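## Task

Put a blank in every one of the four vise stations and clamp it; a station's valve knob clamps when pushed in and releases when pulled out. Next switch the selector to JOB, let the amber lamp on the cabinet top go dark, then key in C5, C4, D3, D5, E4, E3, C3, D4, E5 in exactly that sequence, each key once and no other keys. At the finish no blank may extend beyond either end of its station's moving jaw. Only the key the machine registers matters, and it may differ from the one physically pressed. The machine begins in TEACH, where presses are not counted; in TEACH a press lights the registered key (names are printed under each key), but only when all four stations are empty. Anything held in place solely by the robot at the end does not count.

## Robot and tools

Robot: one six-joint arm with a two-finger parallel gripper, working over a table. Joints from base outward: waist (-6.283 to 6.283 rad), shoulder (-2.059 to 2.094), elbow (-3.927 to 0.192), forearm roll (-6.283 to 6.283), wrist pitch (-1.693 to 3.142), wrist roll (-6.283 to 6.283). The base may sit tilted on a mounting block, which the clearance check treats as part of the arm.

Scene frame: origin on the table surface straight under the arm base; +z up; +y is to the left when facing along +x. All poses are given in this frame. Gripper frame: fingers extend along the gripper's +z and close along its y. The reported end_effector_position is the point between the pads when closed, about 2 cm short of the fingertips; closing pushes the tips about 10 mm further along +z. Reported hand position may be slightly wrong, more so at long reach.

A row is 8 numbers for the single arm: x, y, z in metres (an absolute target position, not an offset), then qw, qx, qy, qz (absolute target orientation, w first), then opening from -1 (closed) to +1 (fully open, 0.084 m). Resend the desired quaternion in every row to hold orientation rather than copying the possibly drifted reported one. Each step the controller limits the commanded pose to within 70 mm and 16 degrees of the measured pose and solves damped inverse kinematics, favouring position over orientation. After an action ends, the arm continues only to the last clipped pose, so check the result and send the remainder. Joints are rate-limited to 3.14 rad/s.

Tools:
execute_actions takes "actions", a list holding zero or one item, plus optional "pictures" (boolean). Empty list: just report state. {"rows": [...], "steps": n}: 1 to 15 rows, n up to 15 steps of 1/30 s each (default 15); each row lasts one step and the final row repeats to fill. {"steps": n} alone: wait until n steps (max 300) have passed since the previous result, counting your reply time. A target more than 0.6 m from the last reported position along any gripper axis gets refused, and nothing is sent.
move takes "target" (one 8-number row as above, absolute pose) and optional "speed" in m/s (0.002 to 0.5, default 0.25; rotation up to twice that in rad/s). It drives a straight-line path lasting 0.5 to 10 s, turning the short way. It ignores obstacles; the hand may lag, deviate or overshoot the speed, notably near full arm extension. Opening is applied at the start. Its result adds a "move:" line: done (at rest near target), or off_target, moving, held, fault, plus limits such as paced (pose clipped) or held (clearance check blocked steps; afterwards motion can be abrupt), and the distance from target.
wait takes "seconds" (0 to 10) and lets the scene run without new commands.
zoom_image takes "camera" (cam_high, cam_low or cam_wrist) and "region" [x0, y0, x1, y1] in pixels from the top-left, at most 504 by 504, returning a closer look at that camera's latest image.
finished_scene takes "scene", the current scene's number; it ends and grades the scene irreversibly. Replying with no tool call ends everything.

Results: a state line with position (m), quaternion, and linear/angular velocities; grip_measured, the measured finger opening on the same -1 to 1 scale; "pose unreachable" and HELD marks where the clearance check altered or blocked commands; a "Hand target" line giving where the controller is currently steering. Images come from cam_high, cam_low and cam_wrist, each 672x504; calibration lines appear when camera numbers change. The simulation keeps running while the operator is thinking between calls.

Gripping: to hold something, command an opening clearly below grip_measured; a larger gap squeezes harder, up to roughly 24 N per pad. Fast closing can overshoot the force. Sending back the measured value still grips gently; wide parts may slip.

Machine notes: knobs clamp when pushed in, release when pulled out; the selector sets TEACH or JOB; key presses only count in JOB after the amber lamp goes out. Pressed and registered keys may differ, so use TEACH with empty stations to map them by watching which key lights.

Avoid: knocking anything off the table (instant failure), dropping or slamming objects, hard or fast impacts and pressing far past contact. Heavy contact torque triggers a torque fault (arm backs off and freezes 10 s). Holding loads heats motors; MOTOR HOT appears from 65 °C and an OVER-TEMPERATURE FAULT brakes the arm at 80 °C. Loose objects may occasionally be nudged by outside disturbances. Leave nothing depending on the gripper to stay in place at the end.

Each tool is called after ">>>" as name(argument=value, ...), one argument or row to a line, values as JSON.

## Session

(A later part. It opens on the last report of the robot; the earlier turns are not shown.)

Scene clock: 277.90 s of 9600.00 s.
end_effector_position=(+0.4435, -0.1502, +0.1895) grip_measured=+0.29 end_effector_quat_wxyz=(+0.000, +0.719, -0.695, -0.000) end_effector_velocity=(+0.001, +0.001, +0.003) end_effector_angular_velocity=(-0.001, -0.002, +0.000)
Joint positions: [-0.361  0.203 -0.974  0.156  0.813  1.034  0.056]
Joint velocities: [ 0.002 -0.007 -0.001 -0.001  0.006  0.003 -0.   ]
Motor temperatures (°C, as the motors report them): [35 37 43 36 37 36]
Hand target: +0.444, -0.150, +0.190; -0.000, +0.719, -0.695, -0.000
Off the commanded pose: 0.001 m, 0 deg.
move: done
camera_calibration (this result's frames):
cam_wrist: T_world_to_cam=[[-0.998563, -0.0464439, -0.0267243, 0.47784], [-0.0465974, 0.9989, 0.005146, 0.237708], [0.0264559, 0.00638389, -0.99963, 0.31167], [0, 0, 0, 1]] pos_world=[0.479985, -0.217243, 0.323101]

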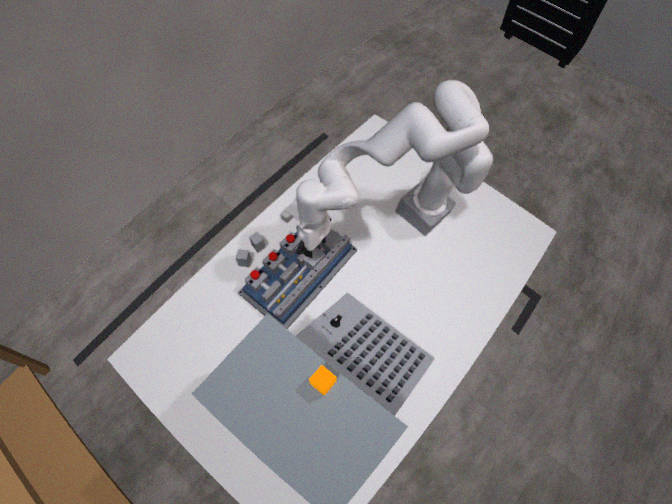

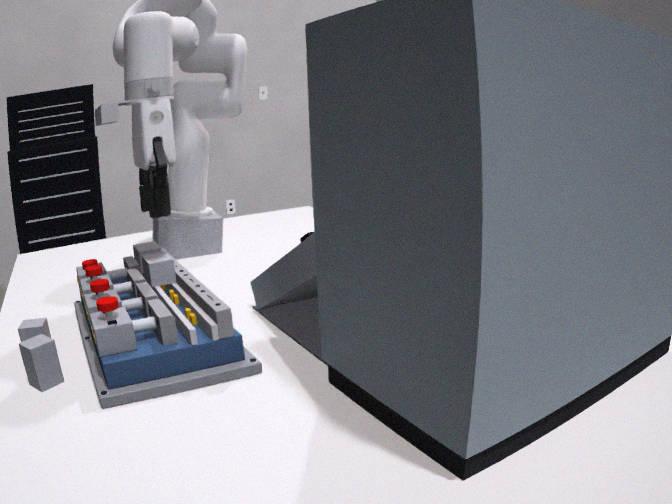

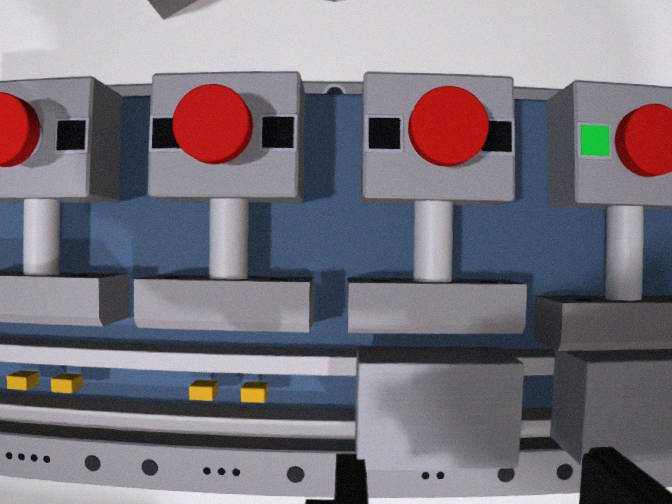

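>>> move(
  target=[0.448,-0.264,0.16,0,0.719,-0.695,0,-1],
)

>>> move(
  target=[0.448,-0.264,0.116,0,0.719,-0.695,0,-1],
  speed=0.04,
)

>>> move(
  target=[0.448,-0.264,0.17,0,0.719,-0.695,0,-1],
)

>>> move(
  target=[0.51,-0.31,0.17,0,0.719,-0.695,0,0.3],
)

Scene clock: 280.67 s of 9600.00 s.
end_effector_position=(+0.4478, -0.2635, +0.1602) grip_measured=-1.00 end_effector_quat_wxyz=(-0.000, +0.719, -0.695, +0.000) end_effector_velocity=(-0.000, -0.002, -0.001) end_effector_angular_velocity=(+0.002, +0.003, -0.002)
Joint positions: [-0.548  0.445 -1.193  0.145  0.808  0.853  0.   ]
Joint velocities: [-0.004  0.008 -0.008 -0.     0.004 -0.002  0.   ]
Motor temperatures (°C, as the motors report them): [35 37 43 36 37 36]
Hand target: +0.448, -0.264, +0.160; -0.000, +0.719, -0.695, +0.000
Off the commanded pose: 0.001 m, 0 deg.
move: done
camera_calibration (this result's frames):
cam_wrist: T_world_to_cam=[[-0.998514, -0.0468493, -0.027833, 0.476207], [-0.0470018, 0.998883, 0.00485184, 0.351465], [0.0275747, 0.00615284, -0.999601, 0.282406], [0, 0, 0, 1]] pos_world=[0.484231, -0.3305, 0.293842]

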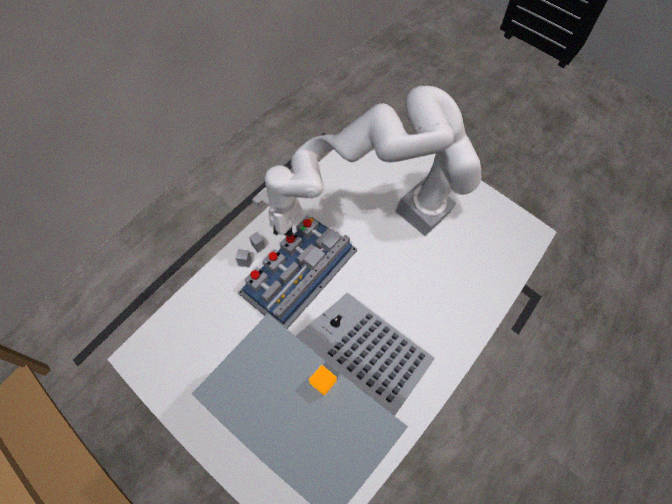

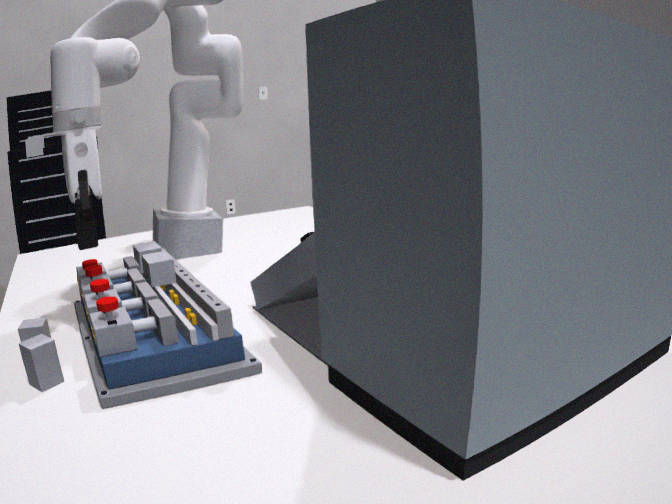

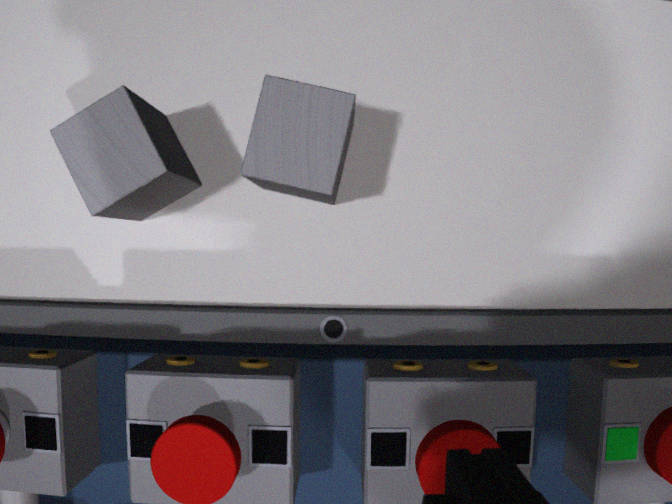

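Scene clock: 282.10 s of 9600.00 s.
end_effector_position=(+0.4488, -0.2645, +0.1180) grip_measured=-1.00 end_effector_quat_wxyz=(-0.000, +0.719, -0.695, +0.002) end_effector_velocity=(-0.000, +0.000, -0.001) end_effector_angular_velocity=(+0.000, -0.000, +0.000)
Joint positions: [-0.537  0.529 -1.18   0.161  0.709  0.842  0.   ]
Joint velocities: [ 0.     0.002  0.001  0.001 -0.003 -0.001  0.   ]
Motor temperatures (°C, as the motors report them): [35 37 43 36 37 36]
Hand target: +0.448, -0.264, +0.116; +0.000, +0.719, -0.695, +0.000
Off the commanded pose: 0.002 m, 0 deg.
move: done
camera_calibration (this result's frames):
cam_wrist: T_world_to_cam=[[-0.998463, -0.0467159, -0.0298304, 0.476247], [-0.0468206, 0.998899, 0.0028213, 0.352859], [0.0296657, 0.00421364, -0.999551, 0.23878], [0, 0, 0, 1]] pos_world=[0.484952, -0.331228, 0.251884]

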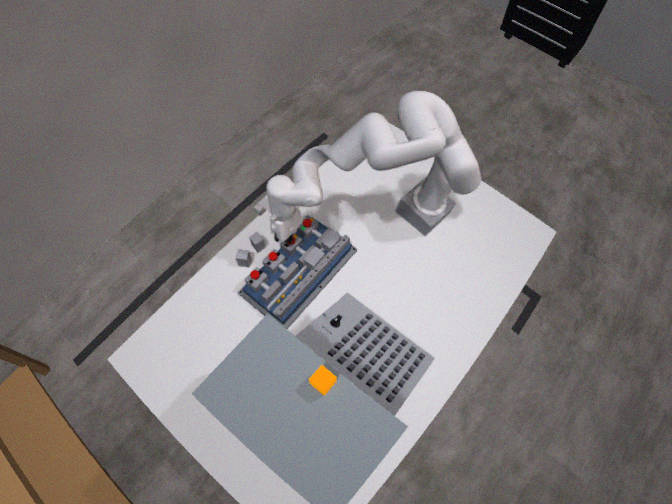

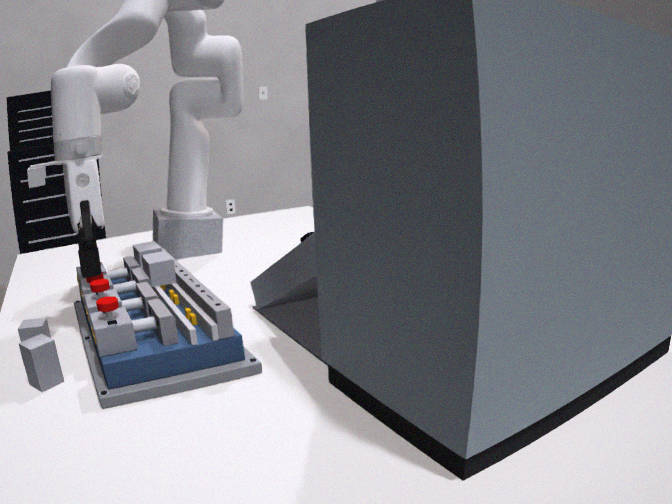

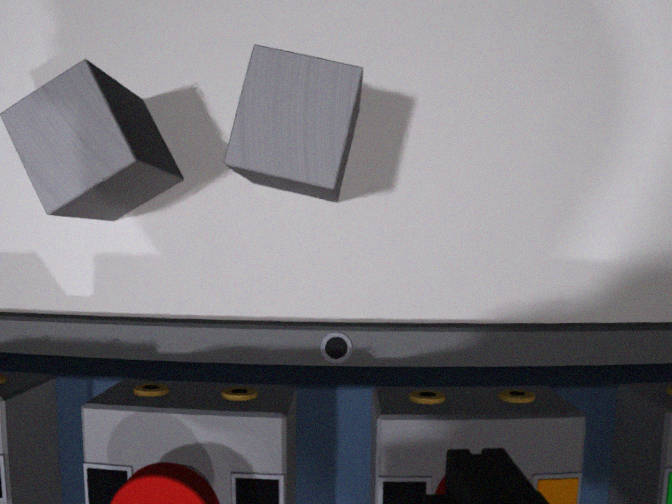

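Scene clock: 282.97 s of 9600.00 s.
end_effector_position=(+0.4479, -0.2639, +0.1691) grip_measured=-1.00 end_effector_quat_wxyz=(+0.000, +0.719, -0.695, -0.001) end_effector_velocity=(+0.002, -0.001, +0.006) end_effector_angular_velocity=(-0.004, -0.006, +0.001)
Joint positions: [-0.551  0.432 -1.202  0.141  0.832  0.855  0.   ]
Joint velocities: [-0.001 -0.008 -0.006 -0.001  0.006  0.     0.   ]
Motor temperatures (°C, as the motors report them): [35 37 43 36 37 36]
Hand target: +0.448, -0.264, +0.170; -0.000, +0.719, -0.695, -0.000
Off the commanded pose: 0.001 m, 0 deg.
move: done
camera_calibration (this result's frames):
cam_wrist: T_world_to_cam=[[-0.998564, -0.0465441, -0.0265167, 0.476368], [-0.0467081, 0.998893, 0.00559881, 0.351564], [0.0262268, 0.00682931, -0.999633, 0.29216], [0, 0, 0, 1]] pos_world=[0.484443, -0.330998, 0.302716]

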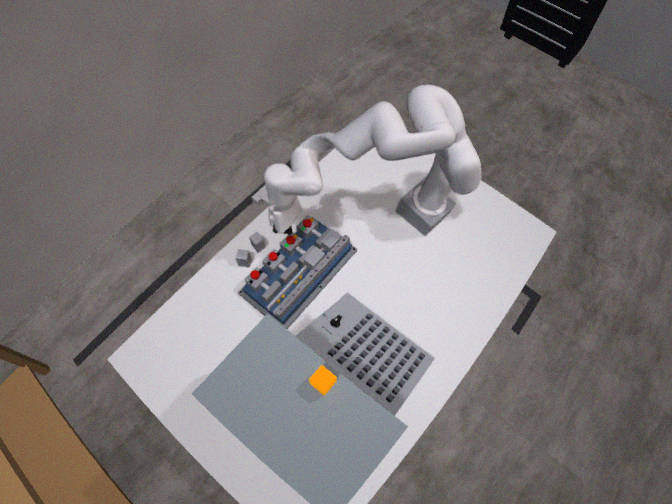

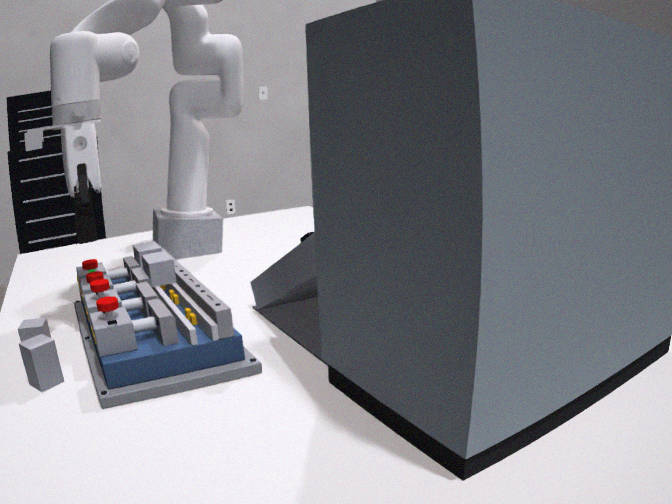

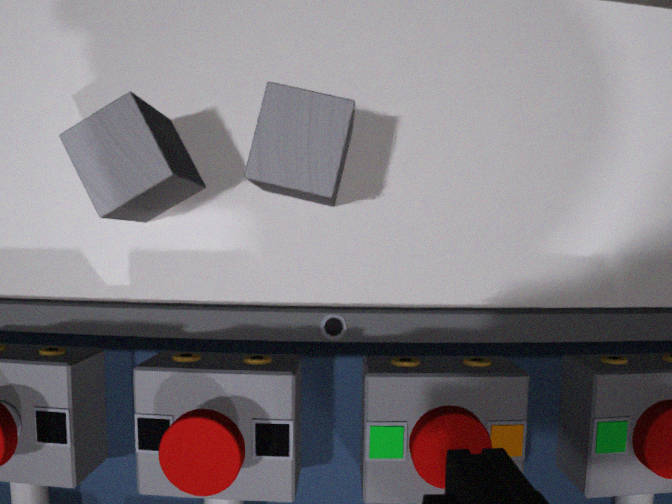

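Scene clock: 283.97 s of 9600.00 s.
end_effector_position=(+0.5098, -0.3100, +0.1700) grip_measured=+0.29 end_effector_quat_wxyz=(-0.000, +0.719, -0.695, +0.000) end_effector_velocity=(+0.002, -0.001, -0.001) end_effector_angular_velocity=(+0.003, +0.005, +0.000)
Joint positions: [-0.561  0.677 -1.589  0.126  0.972  0.87   0.056]
Joint velocities: [-0.     0.012 -0.019 -0.001  0.013  0.     0.   ]
Motor temperatures (°C, as the motors report them): [35 37 43 36 37 36]
Hand target: +0.510, -0.310, +0.170; -0.000, +0.719, -0.695, -0.000
Off the commanded pose: 0.000 m, 0 deg.
move: done
camera_calibration (this result's frames):
cam_wrist: T_world_to_cam=[[-0.998522, -0.0467157, -0.027772, 0.536211], [-0.0468627, 0.99889, 0.00466284, 0.40076], [0.0275234, 0.00595742, -0.999603, 0.290786], [0, 0, 0, 1]] pos_world=[0.546195, -0.376998, 0.303693]

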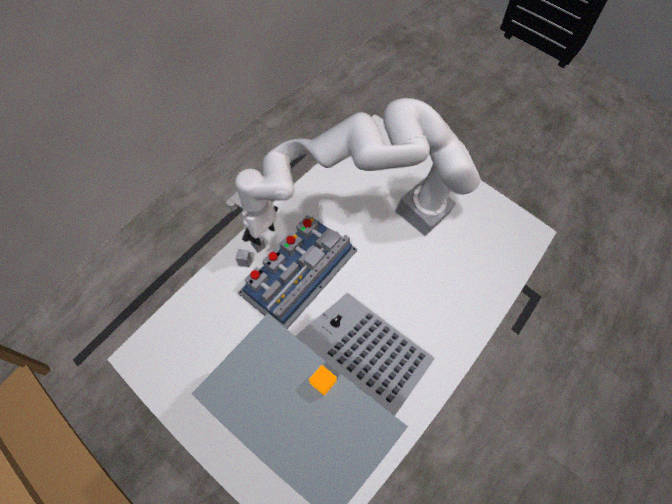

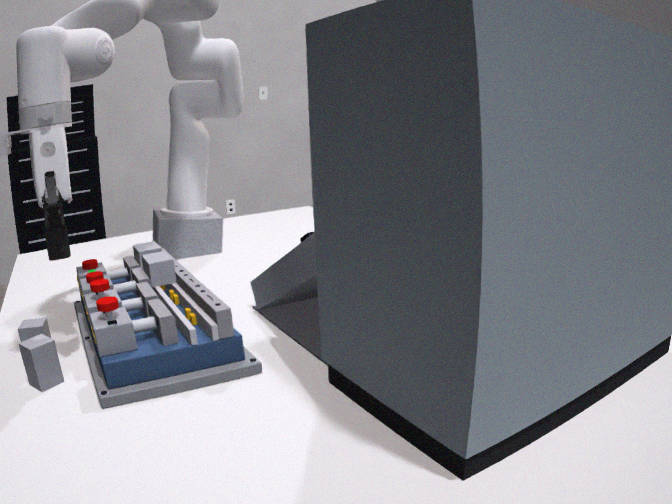

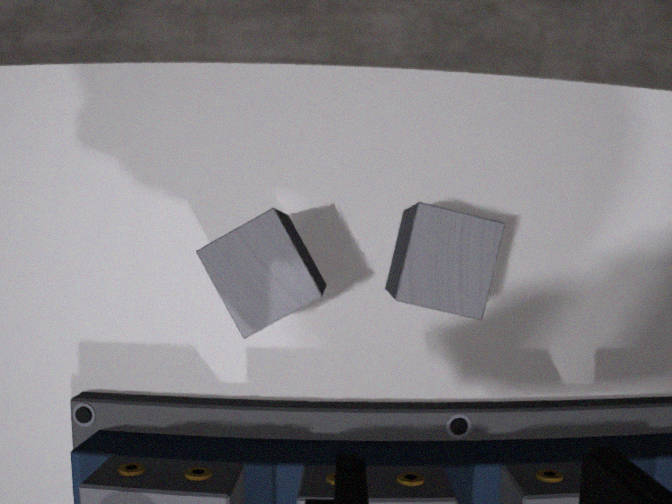

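>>> move(
  target=[0.5065,-0.3745,0.13,0,0.639,-0.769,0,0.25],
)

>>> move(
  target=[0.5065,-0.3745,0.06,0,0.639,-0.769,0,0.25],
  speed=0.08,
)

>>> move(
  target=[0.5065,-0.3745,0.06,0,0.639,-0.769,0,-0.5],
)

>>> move(
  target=[0.5065,-0.3745,0.2,0,0.639,-0.769,0,-0.5],
  speed=0.15,
)

>>> move(
  target=[0.532,-0.169,0.2,0,0.719,-0.695,0,-0.5],
  speed=0.2,
)

>>> move(
  target=[0.532,-0.169,0.14,0,0.719,-0.695,0,-0.5],
  speed=0.04,
)

Scene clock: 289.97 s of 9600.00 s.
end_effector_position=(+0.5066, -0.3741, +0.1304) grip_measured=+0.24 end_effector_quat_wxyz=(+0.000, -0.639, +0.769, -0.000) end_effector_velocity=(-0.002, -0.002, -0.004) end_effector_angular_velocity=(+0.005, +0.006, -0.008)
Joint positions: [-0.64   0.874 -1.789  0.119  0.981  1.013  0.054]
Joint velocities: [-0.003  0.014 -0.012 -0.001  0.006  0.005 -0.   ]
Motor temperatures (°C, as the motors report them): [35 37 43 36 37 36]
Hand target: +0.506, -0.374, +0.130; +0.000, -0.639, +0.769, -0.000
Off the commanded pose: 0.001 m, 0 deg.
After step 90, 2.00 s passed at rest.
move: done
camera_calibration (this result's frames):
cam_wrist: T_world_to_cam=[[-0.985109, 0.169601, -0.0281928, 0.603088], [0.16954, 0.985513, 0.00453739, 0.350226], [0.0285539, -0.000309995, -0.999592, 0.248857], [0, 0, 0, 1]] pos_world=[0.527624, -0.447359, 0.264169]

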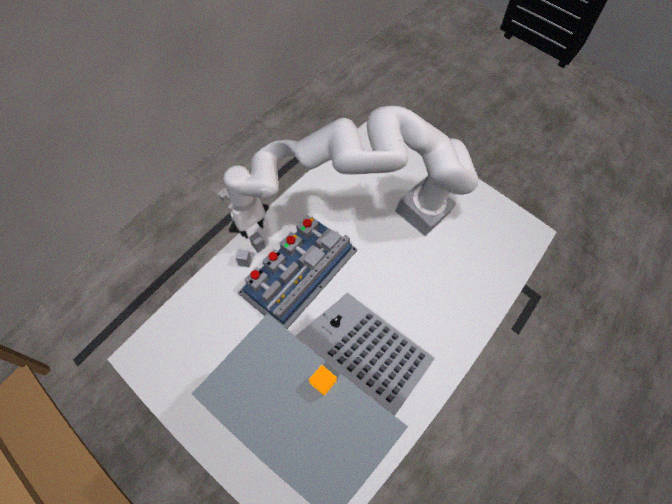

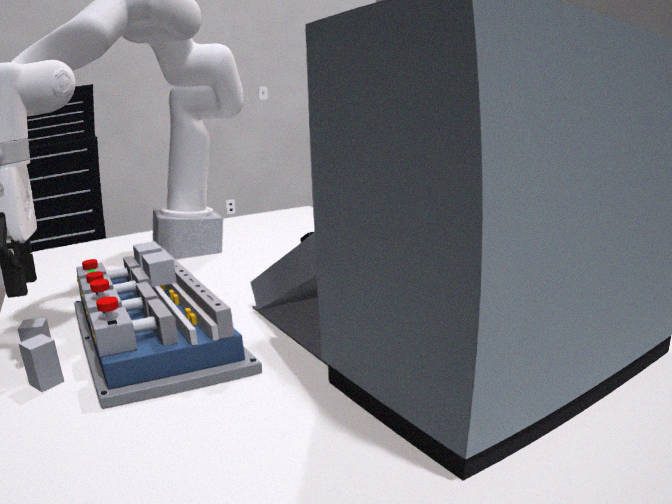

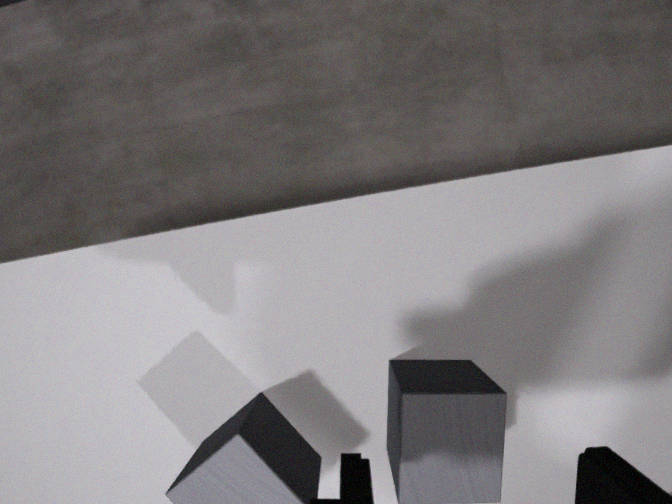

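Scene clock: 291.23 s of 9600.00 s.
end_effector_position=(+0.5067, -0.3746, +0.0610) grip_measured=+0.24 end_effector_quat_wxyz=(+0.000, -0.639, +0.769, -0.001) end_effector_velocity=(+0.001, -0.000, -0.002) end_effector_angular_velocity=(-0.001, -0.001, +0.000)
Joint positions: [-0.628  0.999 -1.795  0.131  0.863  1.007  0.054]
Joint velocities: [ 0.001  0.006 -0.004  0.001 -0.003 -0.    -0.   ]
Motor temperatures (°C, as the motors report them): [35 37 43 36 37 36]
Hand target: +0.506, -0.374, +0.060; -0.000, -0.639, +0.769, -0.000
Off the commanded pose: 0.001 m, 0 deg.
move: done
camera_calibration (this result's frames):
cam_wrist: T_world_to_cam=[[-0.984926, 0.170657, -0.0282199, 0.601622], [0.17061, 0.98533, 0.00409866, 0.350452], [0.0285053, -0.000777698, -0.999593, 0.179264], [0, 0, 0, 1]] pos_world=[0.527653, -0.447842, 0.194732]

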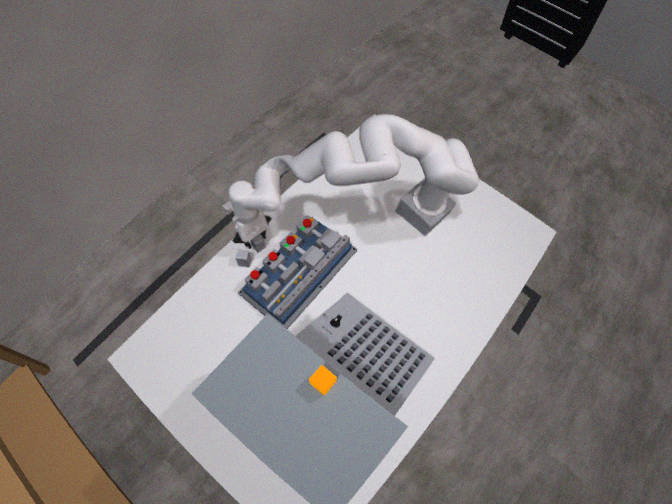

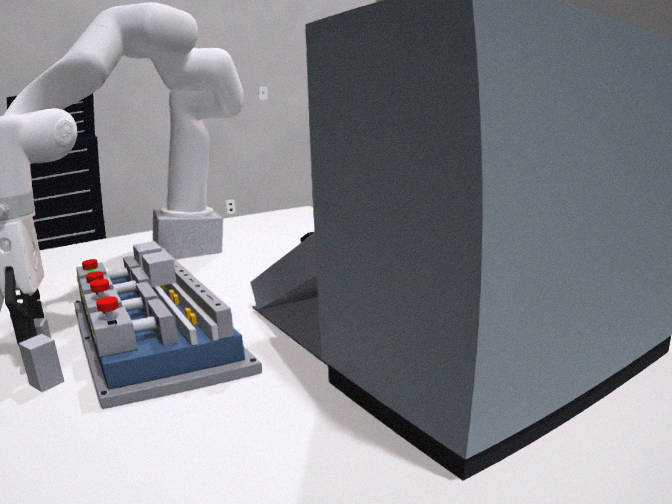

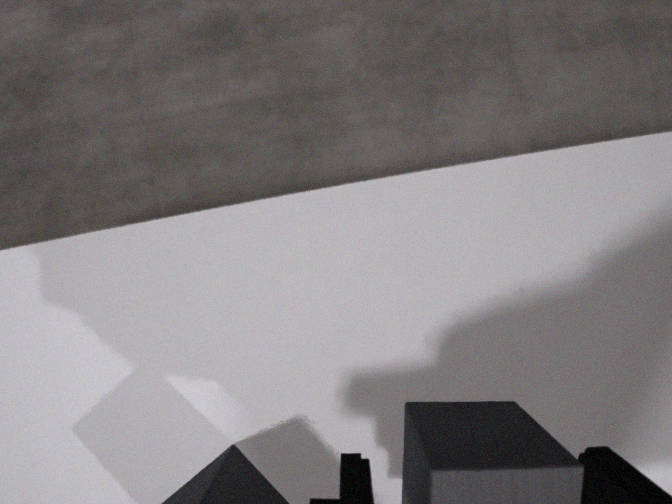

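Scene clock: 291.93 s of 9600.00 s.
end_effector_position=(+0.5067, -0.3747, +0.0606) grip_measured=-0.19 end_effector_quat_wxyz=(+0.000, -0.639, +0.769, -0.000) end_effector_velocity=(-0.000, +0.000, -0.000) end_effector_angular_velocity=(+0.001, +0.001, -0.000)
Joint positions: [-0.628  1.    -1.796  0.131  0.863  1.007  0.036]
Joint velocities: [ 0.     0.001 -0.     0.     0.001  0.     0.   ]
Motor temperatures (°C, as the motors report them): [35 37 43 36 37 36]
Hand target: +0.506, -0.374, +0.060; -0.000, -0.639, +0.769, +0.000
Off the commanded pose: 0.001 m, 0 deg.
move: done
camera_calibration (this result's frames):
cam_wrist: T_world_to_cam=[[-0.984944, 0.17059, -0.0279988, 0.601655], [0.170534, 0.985342, 0.00440806, 0.350516], [0.0283404, -0.000433052, -0.999598, 0.17913], [0, 0, 0, 1]] pos_world=[0.527745, -0.447937, 0.194359]

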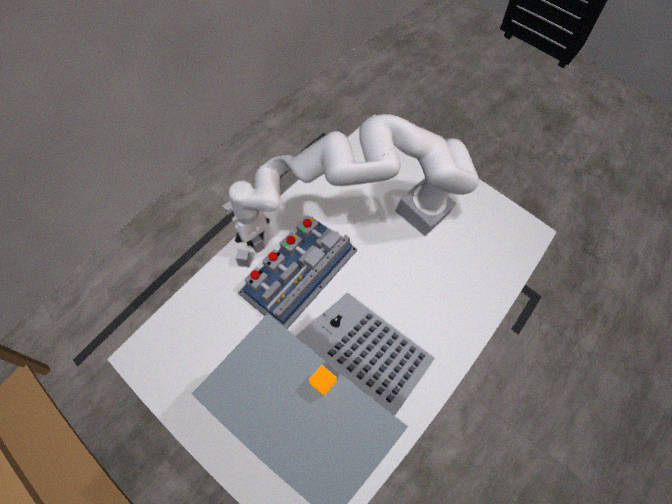

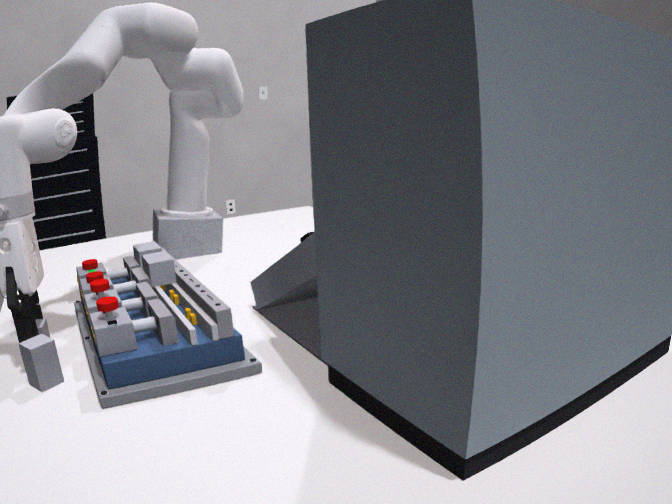

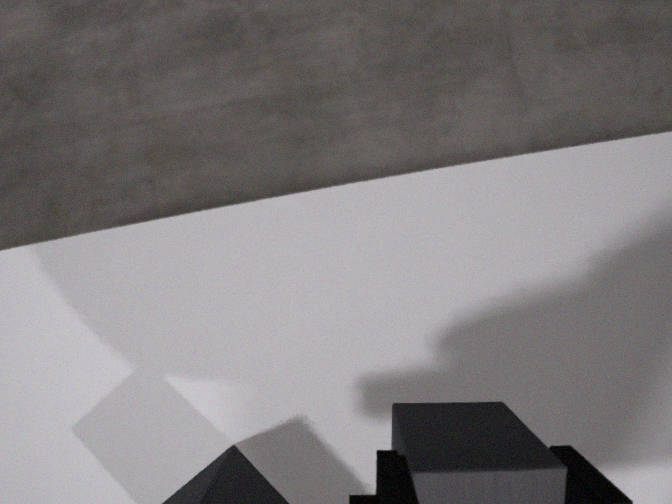

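Scene clock: 293.30 s of 9600.00 s.
end_effector_position=(+0.5064, -0.3744, +0.1983) grip_measured=-0.19 end_effector_quat_wxyz=(-0.000, -0.639, +0.769, +0.001) end_effector_velocity=(+0.002, -0.001, +0.009) end_effector_angular_velocity=(-0.005, -0.006, +0.001)
Joint positions: [-0.653  0.791 -1.849  0.109  1.128  1.02   0.036]
Joint velocities: [-0.001 -0.008 -0.011 -0.     0.01   0.    -0.   ]
Motor temperatures (°C, as the motors report them): [35 37 43 36 37 36]
Hand target: +0.507, -0.375, +0.200; +0.000, -0.639, +0.769, +0.000
Off the commanded pose: 0.002 m, 0 deg.
move: done
camera_calibration (this result's frames):
cam_wrist: T_world_to_cam=[[-0.985028, 0.170494, -0.0255434, 0.604616], [0.170391, 0.985357, 0.00616348, 0.349383], [0.0262202, 0.00171883, -0.999655, 0.318673], [0, 0, 0, 1]] pos_world=[0.527676, -0.447898, 0.331853]

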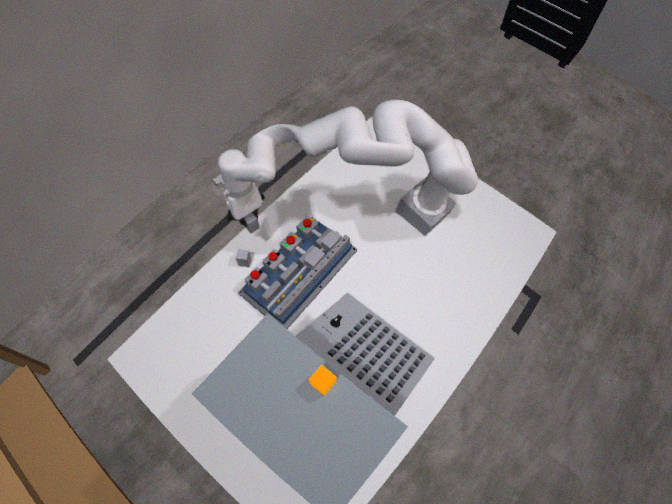

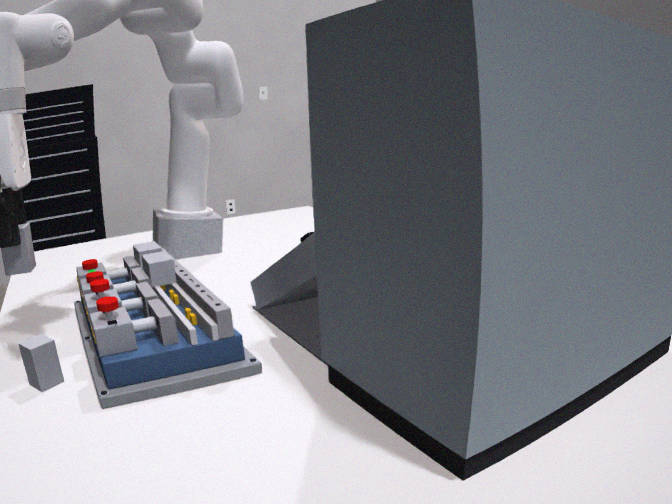

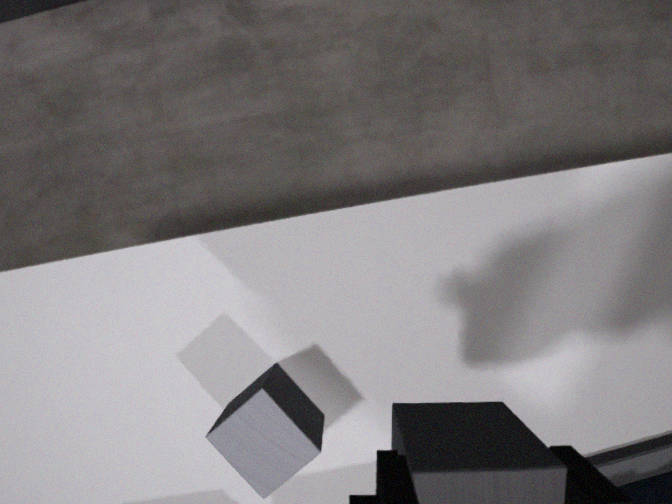

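Scene clock: 294.90 s of 9600.00 s.
end_effector_position=(+0.5321, -0.1697, +0.2001) grip_measured=-0.19 end_effector_quat_wxyz=(+0.000, +0.719, -0.695, -0.000) end_effector_velocity=(+0.001, +0.003, +0.001) end_effector_angular_velocity=(-0.001, -0.002, +0.004)
Joint positions: [-0.339  0.46  -1.379  0.138  0.956  1.086  0.036]
Joint velocities: [ 0.005 -0.004  0.003  0.    -0.002  0.002 -0.   ]
Motor temperatures (°C, as the motors report them): [35 37 43 36 37 36]
Hand target: +0.532, -0.169, +0.200; +0.000, +0.719, -0.695, -0.000
Off the commanded pose: 0.001 m, 0 deg.
move: done
camera_calibration (this result's frames):
cam_wrist: T_world_to_cam=[[-0.998611, -0.0455972, -0.0264043, 0.565869], [-0.0457273, 0.998944, 0.00434761, 0.261014], [0.0261782, 0.00554897, -0.999642, 0.320046], [0, 0, 0, 1]] pos_world=[0.56864, -0.236713, 0.333738]

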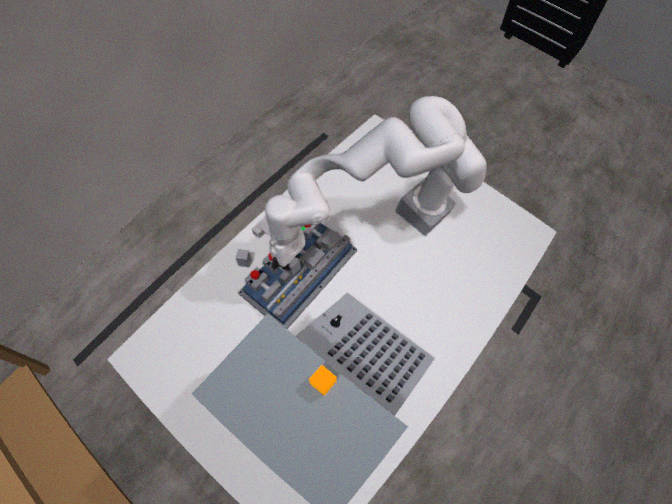

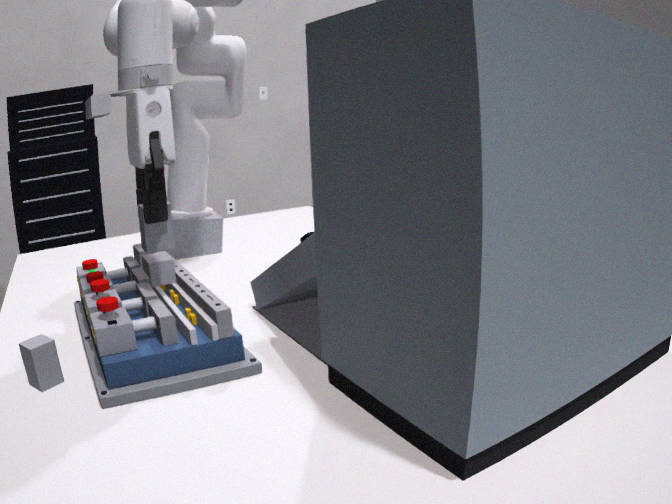

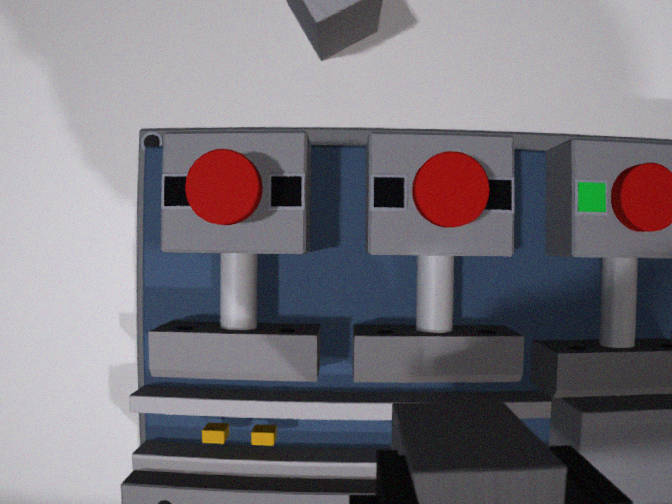

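Scene clock: 296.70 s of 9600.00 s.
end_effector_position=(+0.5347, -0.1697, +0.1449) grip_measured=-0.19 end_effector_quat_wxyz=(-0.002, +0.719, -0.695, +0.004) end_effector_velocity=(+0.002, +0.001, -0.004) end_effector_angular_velocity=(-0.001, -0.004, +0.002)
Joint positions: [-0.323  0.546 -1.338  0.156  0.819  1.074  0.036]
Joint velocities: [ 0.003  0.008  0.     0.003 -0.012 -0.002  0.   ]
Motor temperatures (°C, as the motors report them): [35 37 43 36 37 36]
Hand target: +0.532, -0.169, +0.140; +0.000, +0.719, -0.695, +0.000
Off the commanded pose: 0.006 m, 1 deg.
move: off_target
camera_calibration (this result's frames):
cam_wrist: T_world_to_cam=[[-0.99824, -0.0472306, -0.035862, 0.567882], [-0.0472912, 0.998881, 0.000843959, 0.262695], [0.035782, 0.00253843, -0.999356, 0.259168], [0, 0, 0, 1]] pos_world=[0.570032, -0.236237, 0.279144]

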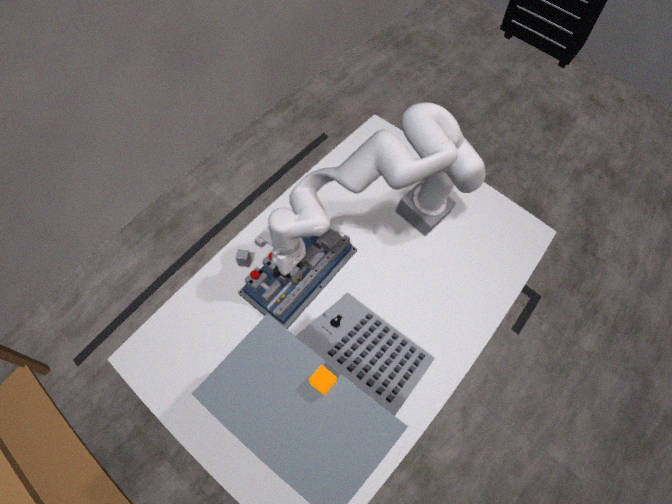

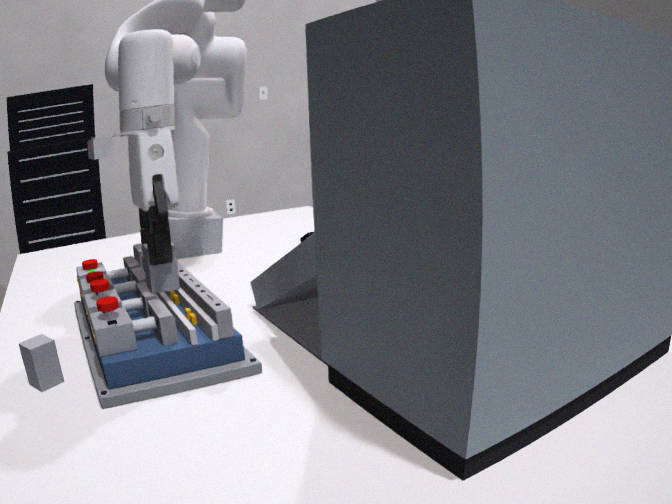

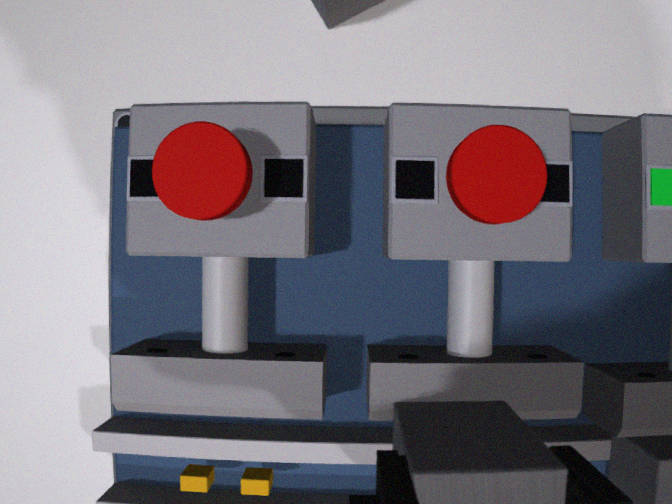

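>>> move(
  target=[0.532,-0.169,0.16,0,0.719,-0.695,0,-0.5],
  speed=0.05,
)

>>> move(
  target=[0.532,-0.165,0.158,0,0.719,-0.695,0,-0.5],
  speed=0.03,
)

>>> move(
  target=[0.532,-0.165,0.134,0,0.719,-0.695,0,-0.5],
  speed=0.02,
)

Scene clock: 302.07 s of 9600.00 s.
end_effector_position=(+0.5315, -0.1689, +0.1591) grip_measured=-0.19 end_effector_quat_wxyz=(+0.000, +0.719, -0.695, -0.001) end_effector_velocity=(+0.003, -0.001, +0.005) end_effector_angular_velocity=(-0.003, -0.008, +0.001)
Joint positions: [-0.328  0.519 -1.343  0.15   0.862  1.078  0.036]
Joint velocities: [-0.    -0.005 -0.005 -0.     0.002  0.     0.   ]
Motor temperatures (°C, as the motors report them): [35 37 42 36 37 36]
Hand target: +0.532, -0.169, +0.160; -0.000, +0.719, -0.695, -0.000
Off the commanded pose: 0.001 m, 0 deg.
After step 90, 1.50 s passed at rest.
move: done
camera_calibration (this result's frames):
cam_wrist: T_world_to_cam=[[-0.998594, -0.0463645, -0.0256829, 0.563974], [-0.0465214, 0.998902, 0.00554244, 0.260543], [0.0253977, 0.00672945, -0.999655, 0.279739], [0, 0, 0, 1]] pos_world=[0.568197, -0.235991, 0.292683]

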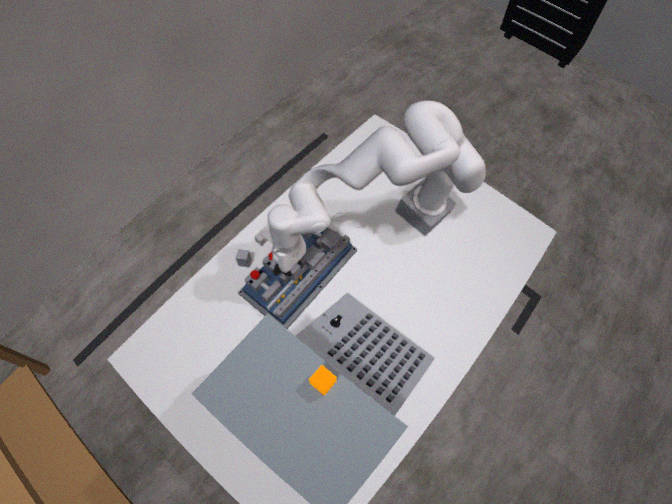

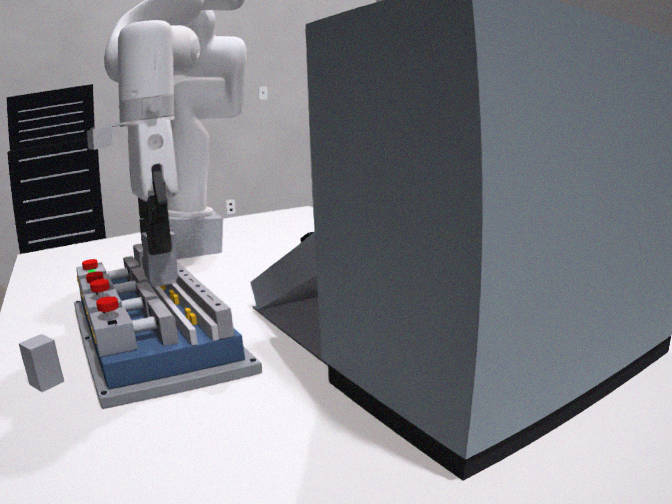

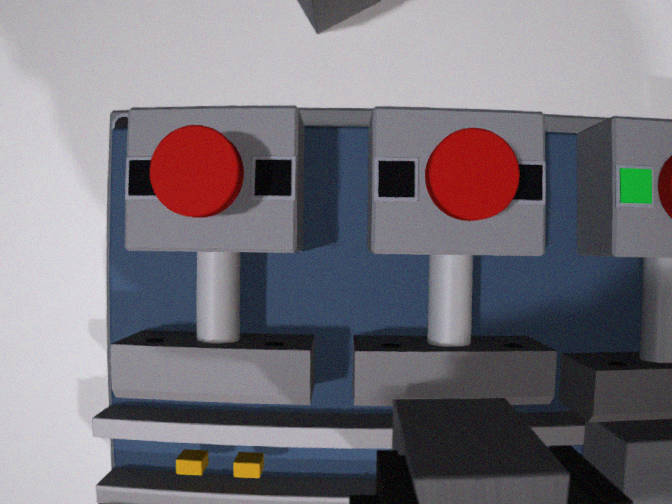

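Scene clock: 302.77 s of 9600.00 s.
end_effector_position=(+0.5320, -0.1651, +0.1580) grip_measured=-0.19 end_effector_quat_wxyz=(+0.000, +0.719, -0.695, -0.000) end_effector_velocity=(+0.000, +0.001, -0.000) end_effector_angular_velocity=(-0.001, -0.001, -0.001)
Joint positions: [-0.321  0.517 -1.336  0.151  0.856  1.083  0.036]
Joint velocities: [ 0.002 -0.001  0.002  0.    -0.002  0.002 -0.   ]
Motor temperatures (°C, as the motors report them): [35 37 42 36 37 36]
Hand target: +0.532, -0.165, +0.158; +0.000, +0.719, -0.695, -0.000
Off the commanded pose: 0.000 m, 0 deg.
move: done
camera_calibration (this result's frames):
cam_wrist: T_world_to_cam=[[-0.998548, -0.0465273, -0.0271607, 0.564758], [-0.0466754, 0.998898, 0.00484426, 0.257008], [0.0269054, 0.00610496, -0.999619, 0.277708], [0, 0, 0, 1]] pos_world=[0.568462, -0.232144, 0.291697]

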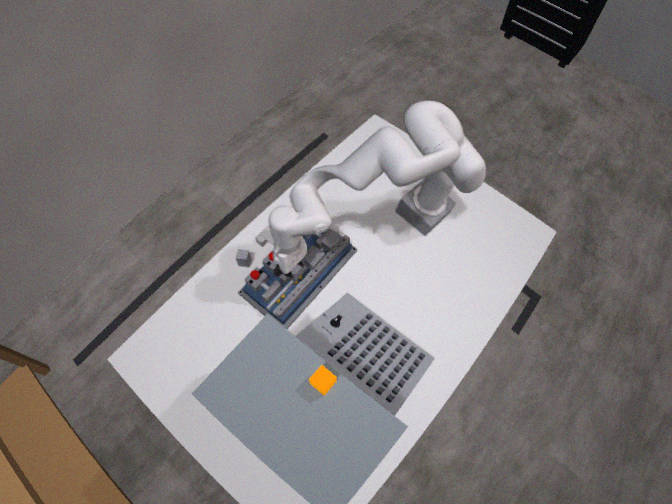

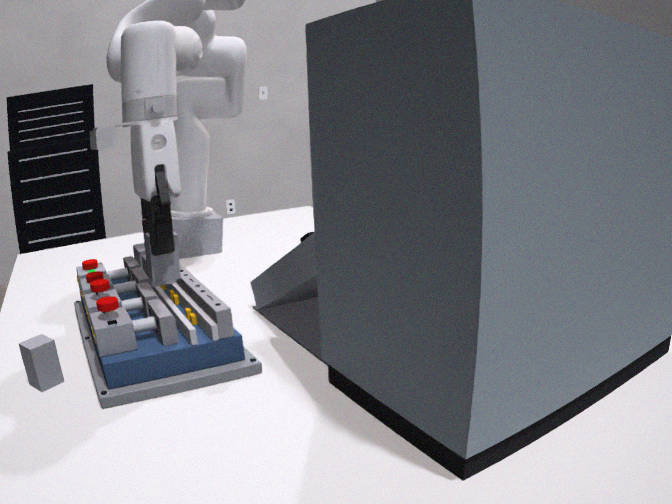

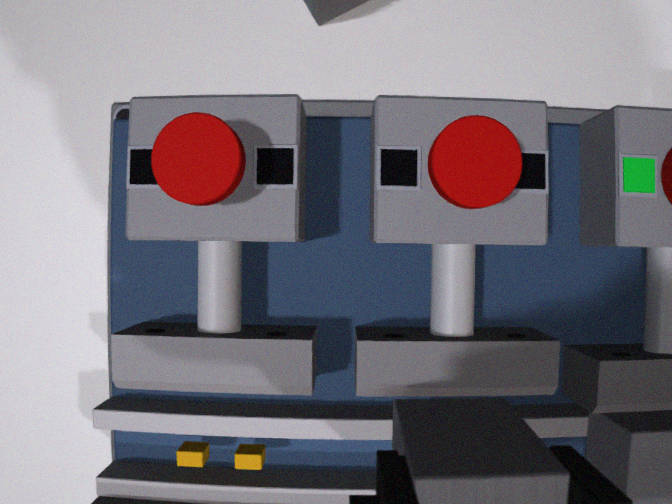

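Scene clock: 304.53 s of 9600.00 s.
end_effector_position=(+0.5316, -0.1649, +0.1335) grip_measured=-0.19 end_effector_quat_wxyz=(+0.000, +0.719, -0.695, -0.001) end_effector_velocity=(+0.002, -0.000, +0.002) end_effector_angular_velocity=(-0.003, -0.008, +0.001)
Joint positions: [-0.314  0.559 -1.324  0.159  0.803  1.079  0.036]
Joint velocities: [ 0.001 -0.002 -0.003  0.    -0.003 -0.    -0.   ]
Motor temperatures (°C, as the motors report them): [35 37 42 36 37 36]
Hand target: +0.532, -0.165, +0.134; +0.000, +0.719, -0.695, +0.000
Off the commanded pose: 0.001 m, 0 deg.
move: done
camera_calibration (this result's frames):
cam_wrist: T_world_to_cam=[[-0.998584, -0.0463064, -0.0261671, 0.563609], [-0.0464571, 0.998907, 0.00518058, 0.256776], [0.0258986, 0.00638889, -0.999644, 0.253829], [0, 0, 0, 1]] pos_world=[0.568167, -0.232018, 0.267156]

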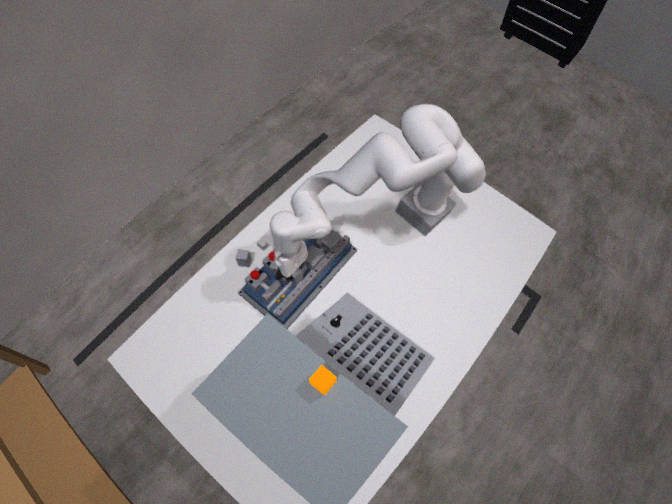

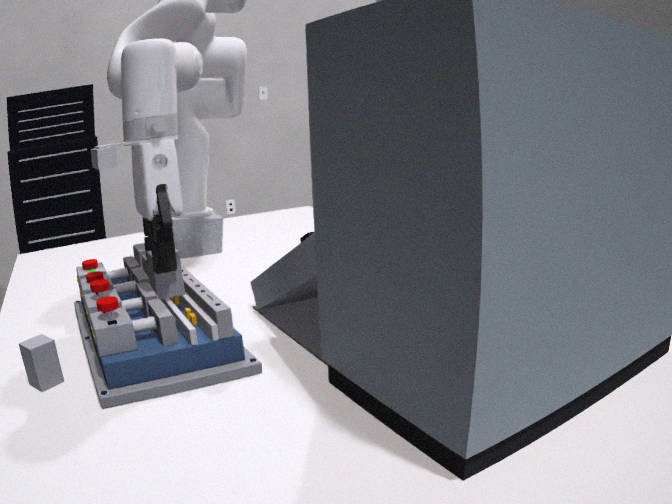

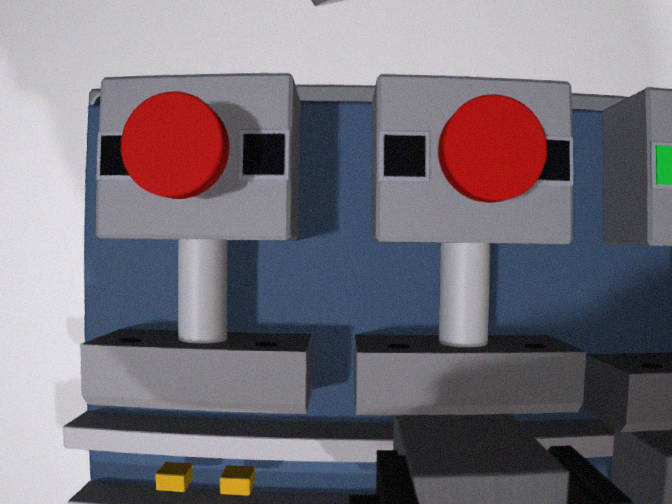

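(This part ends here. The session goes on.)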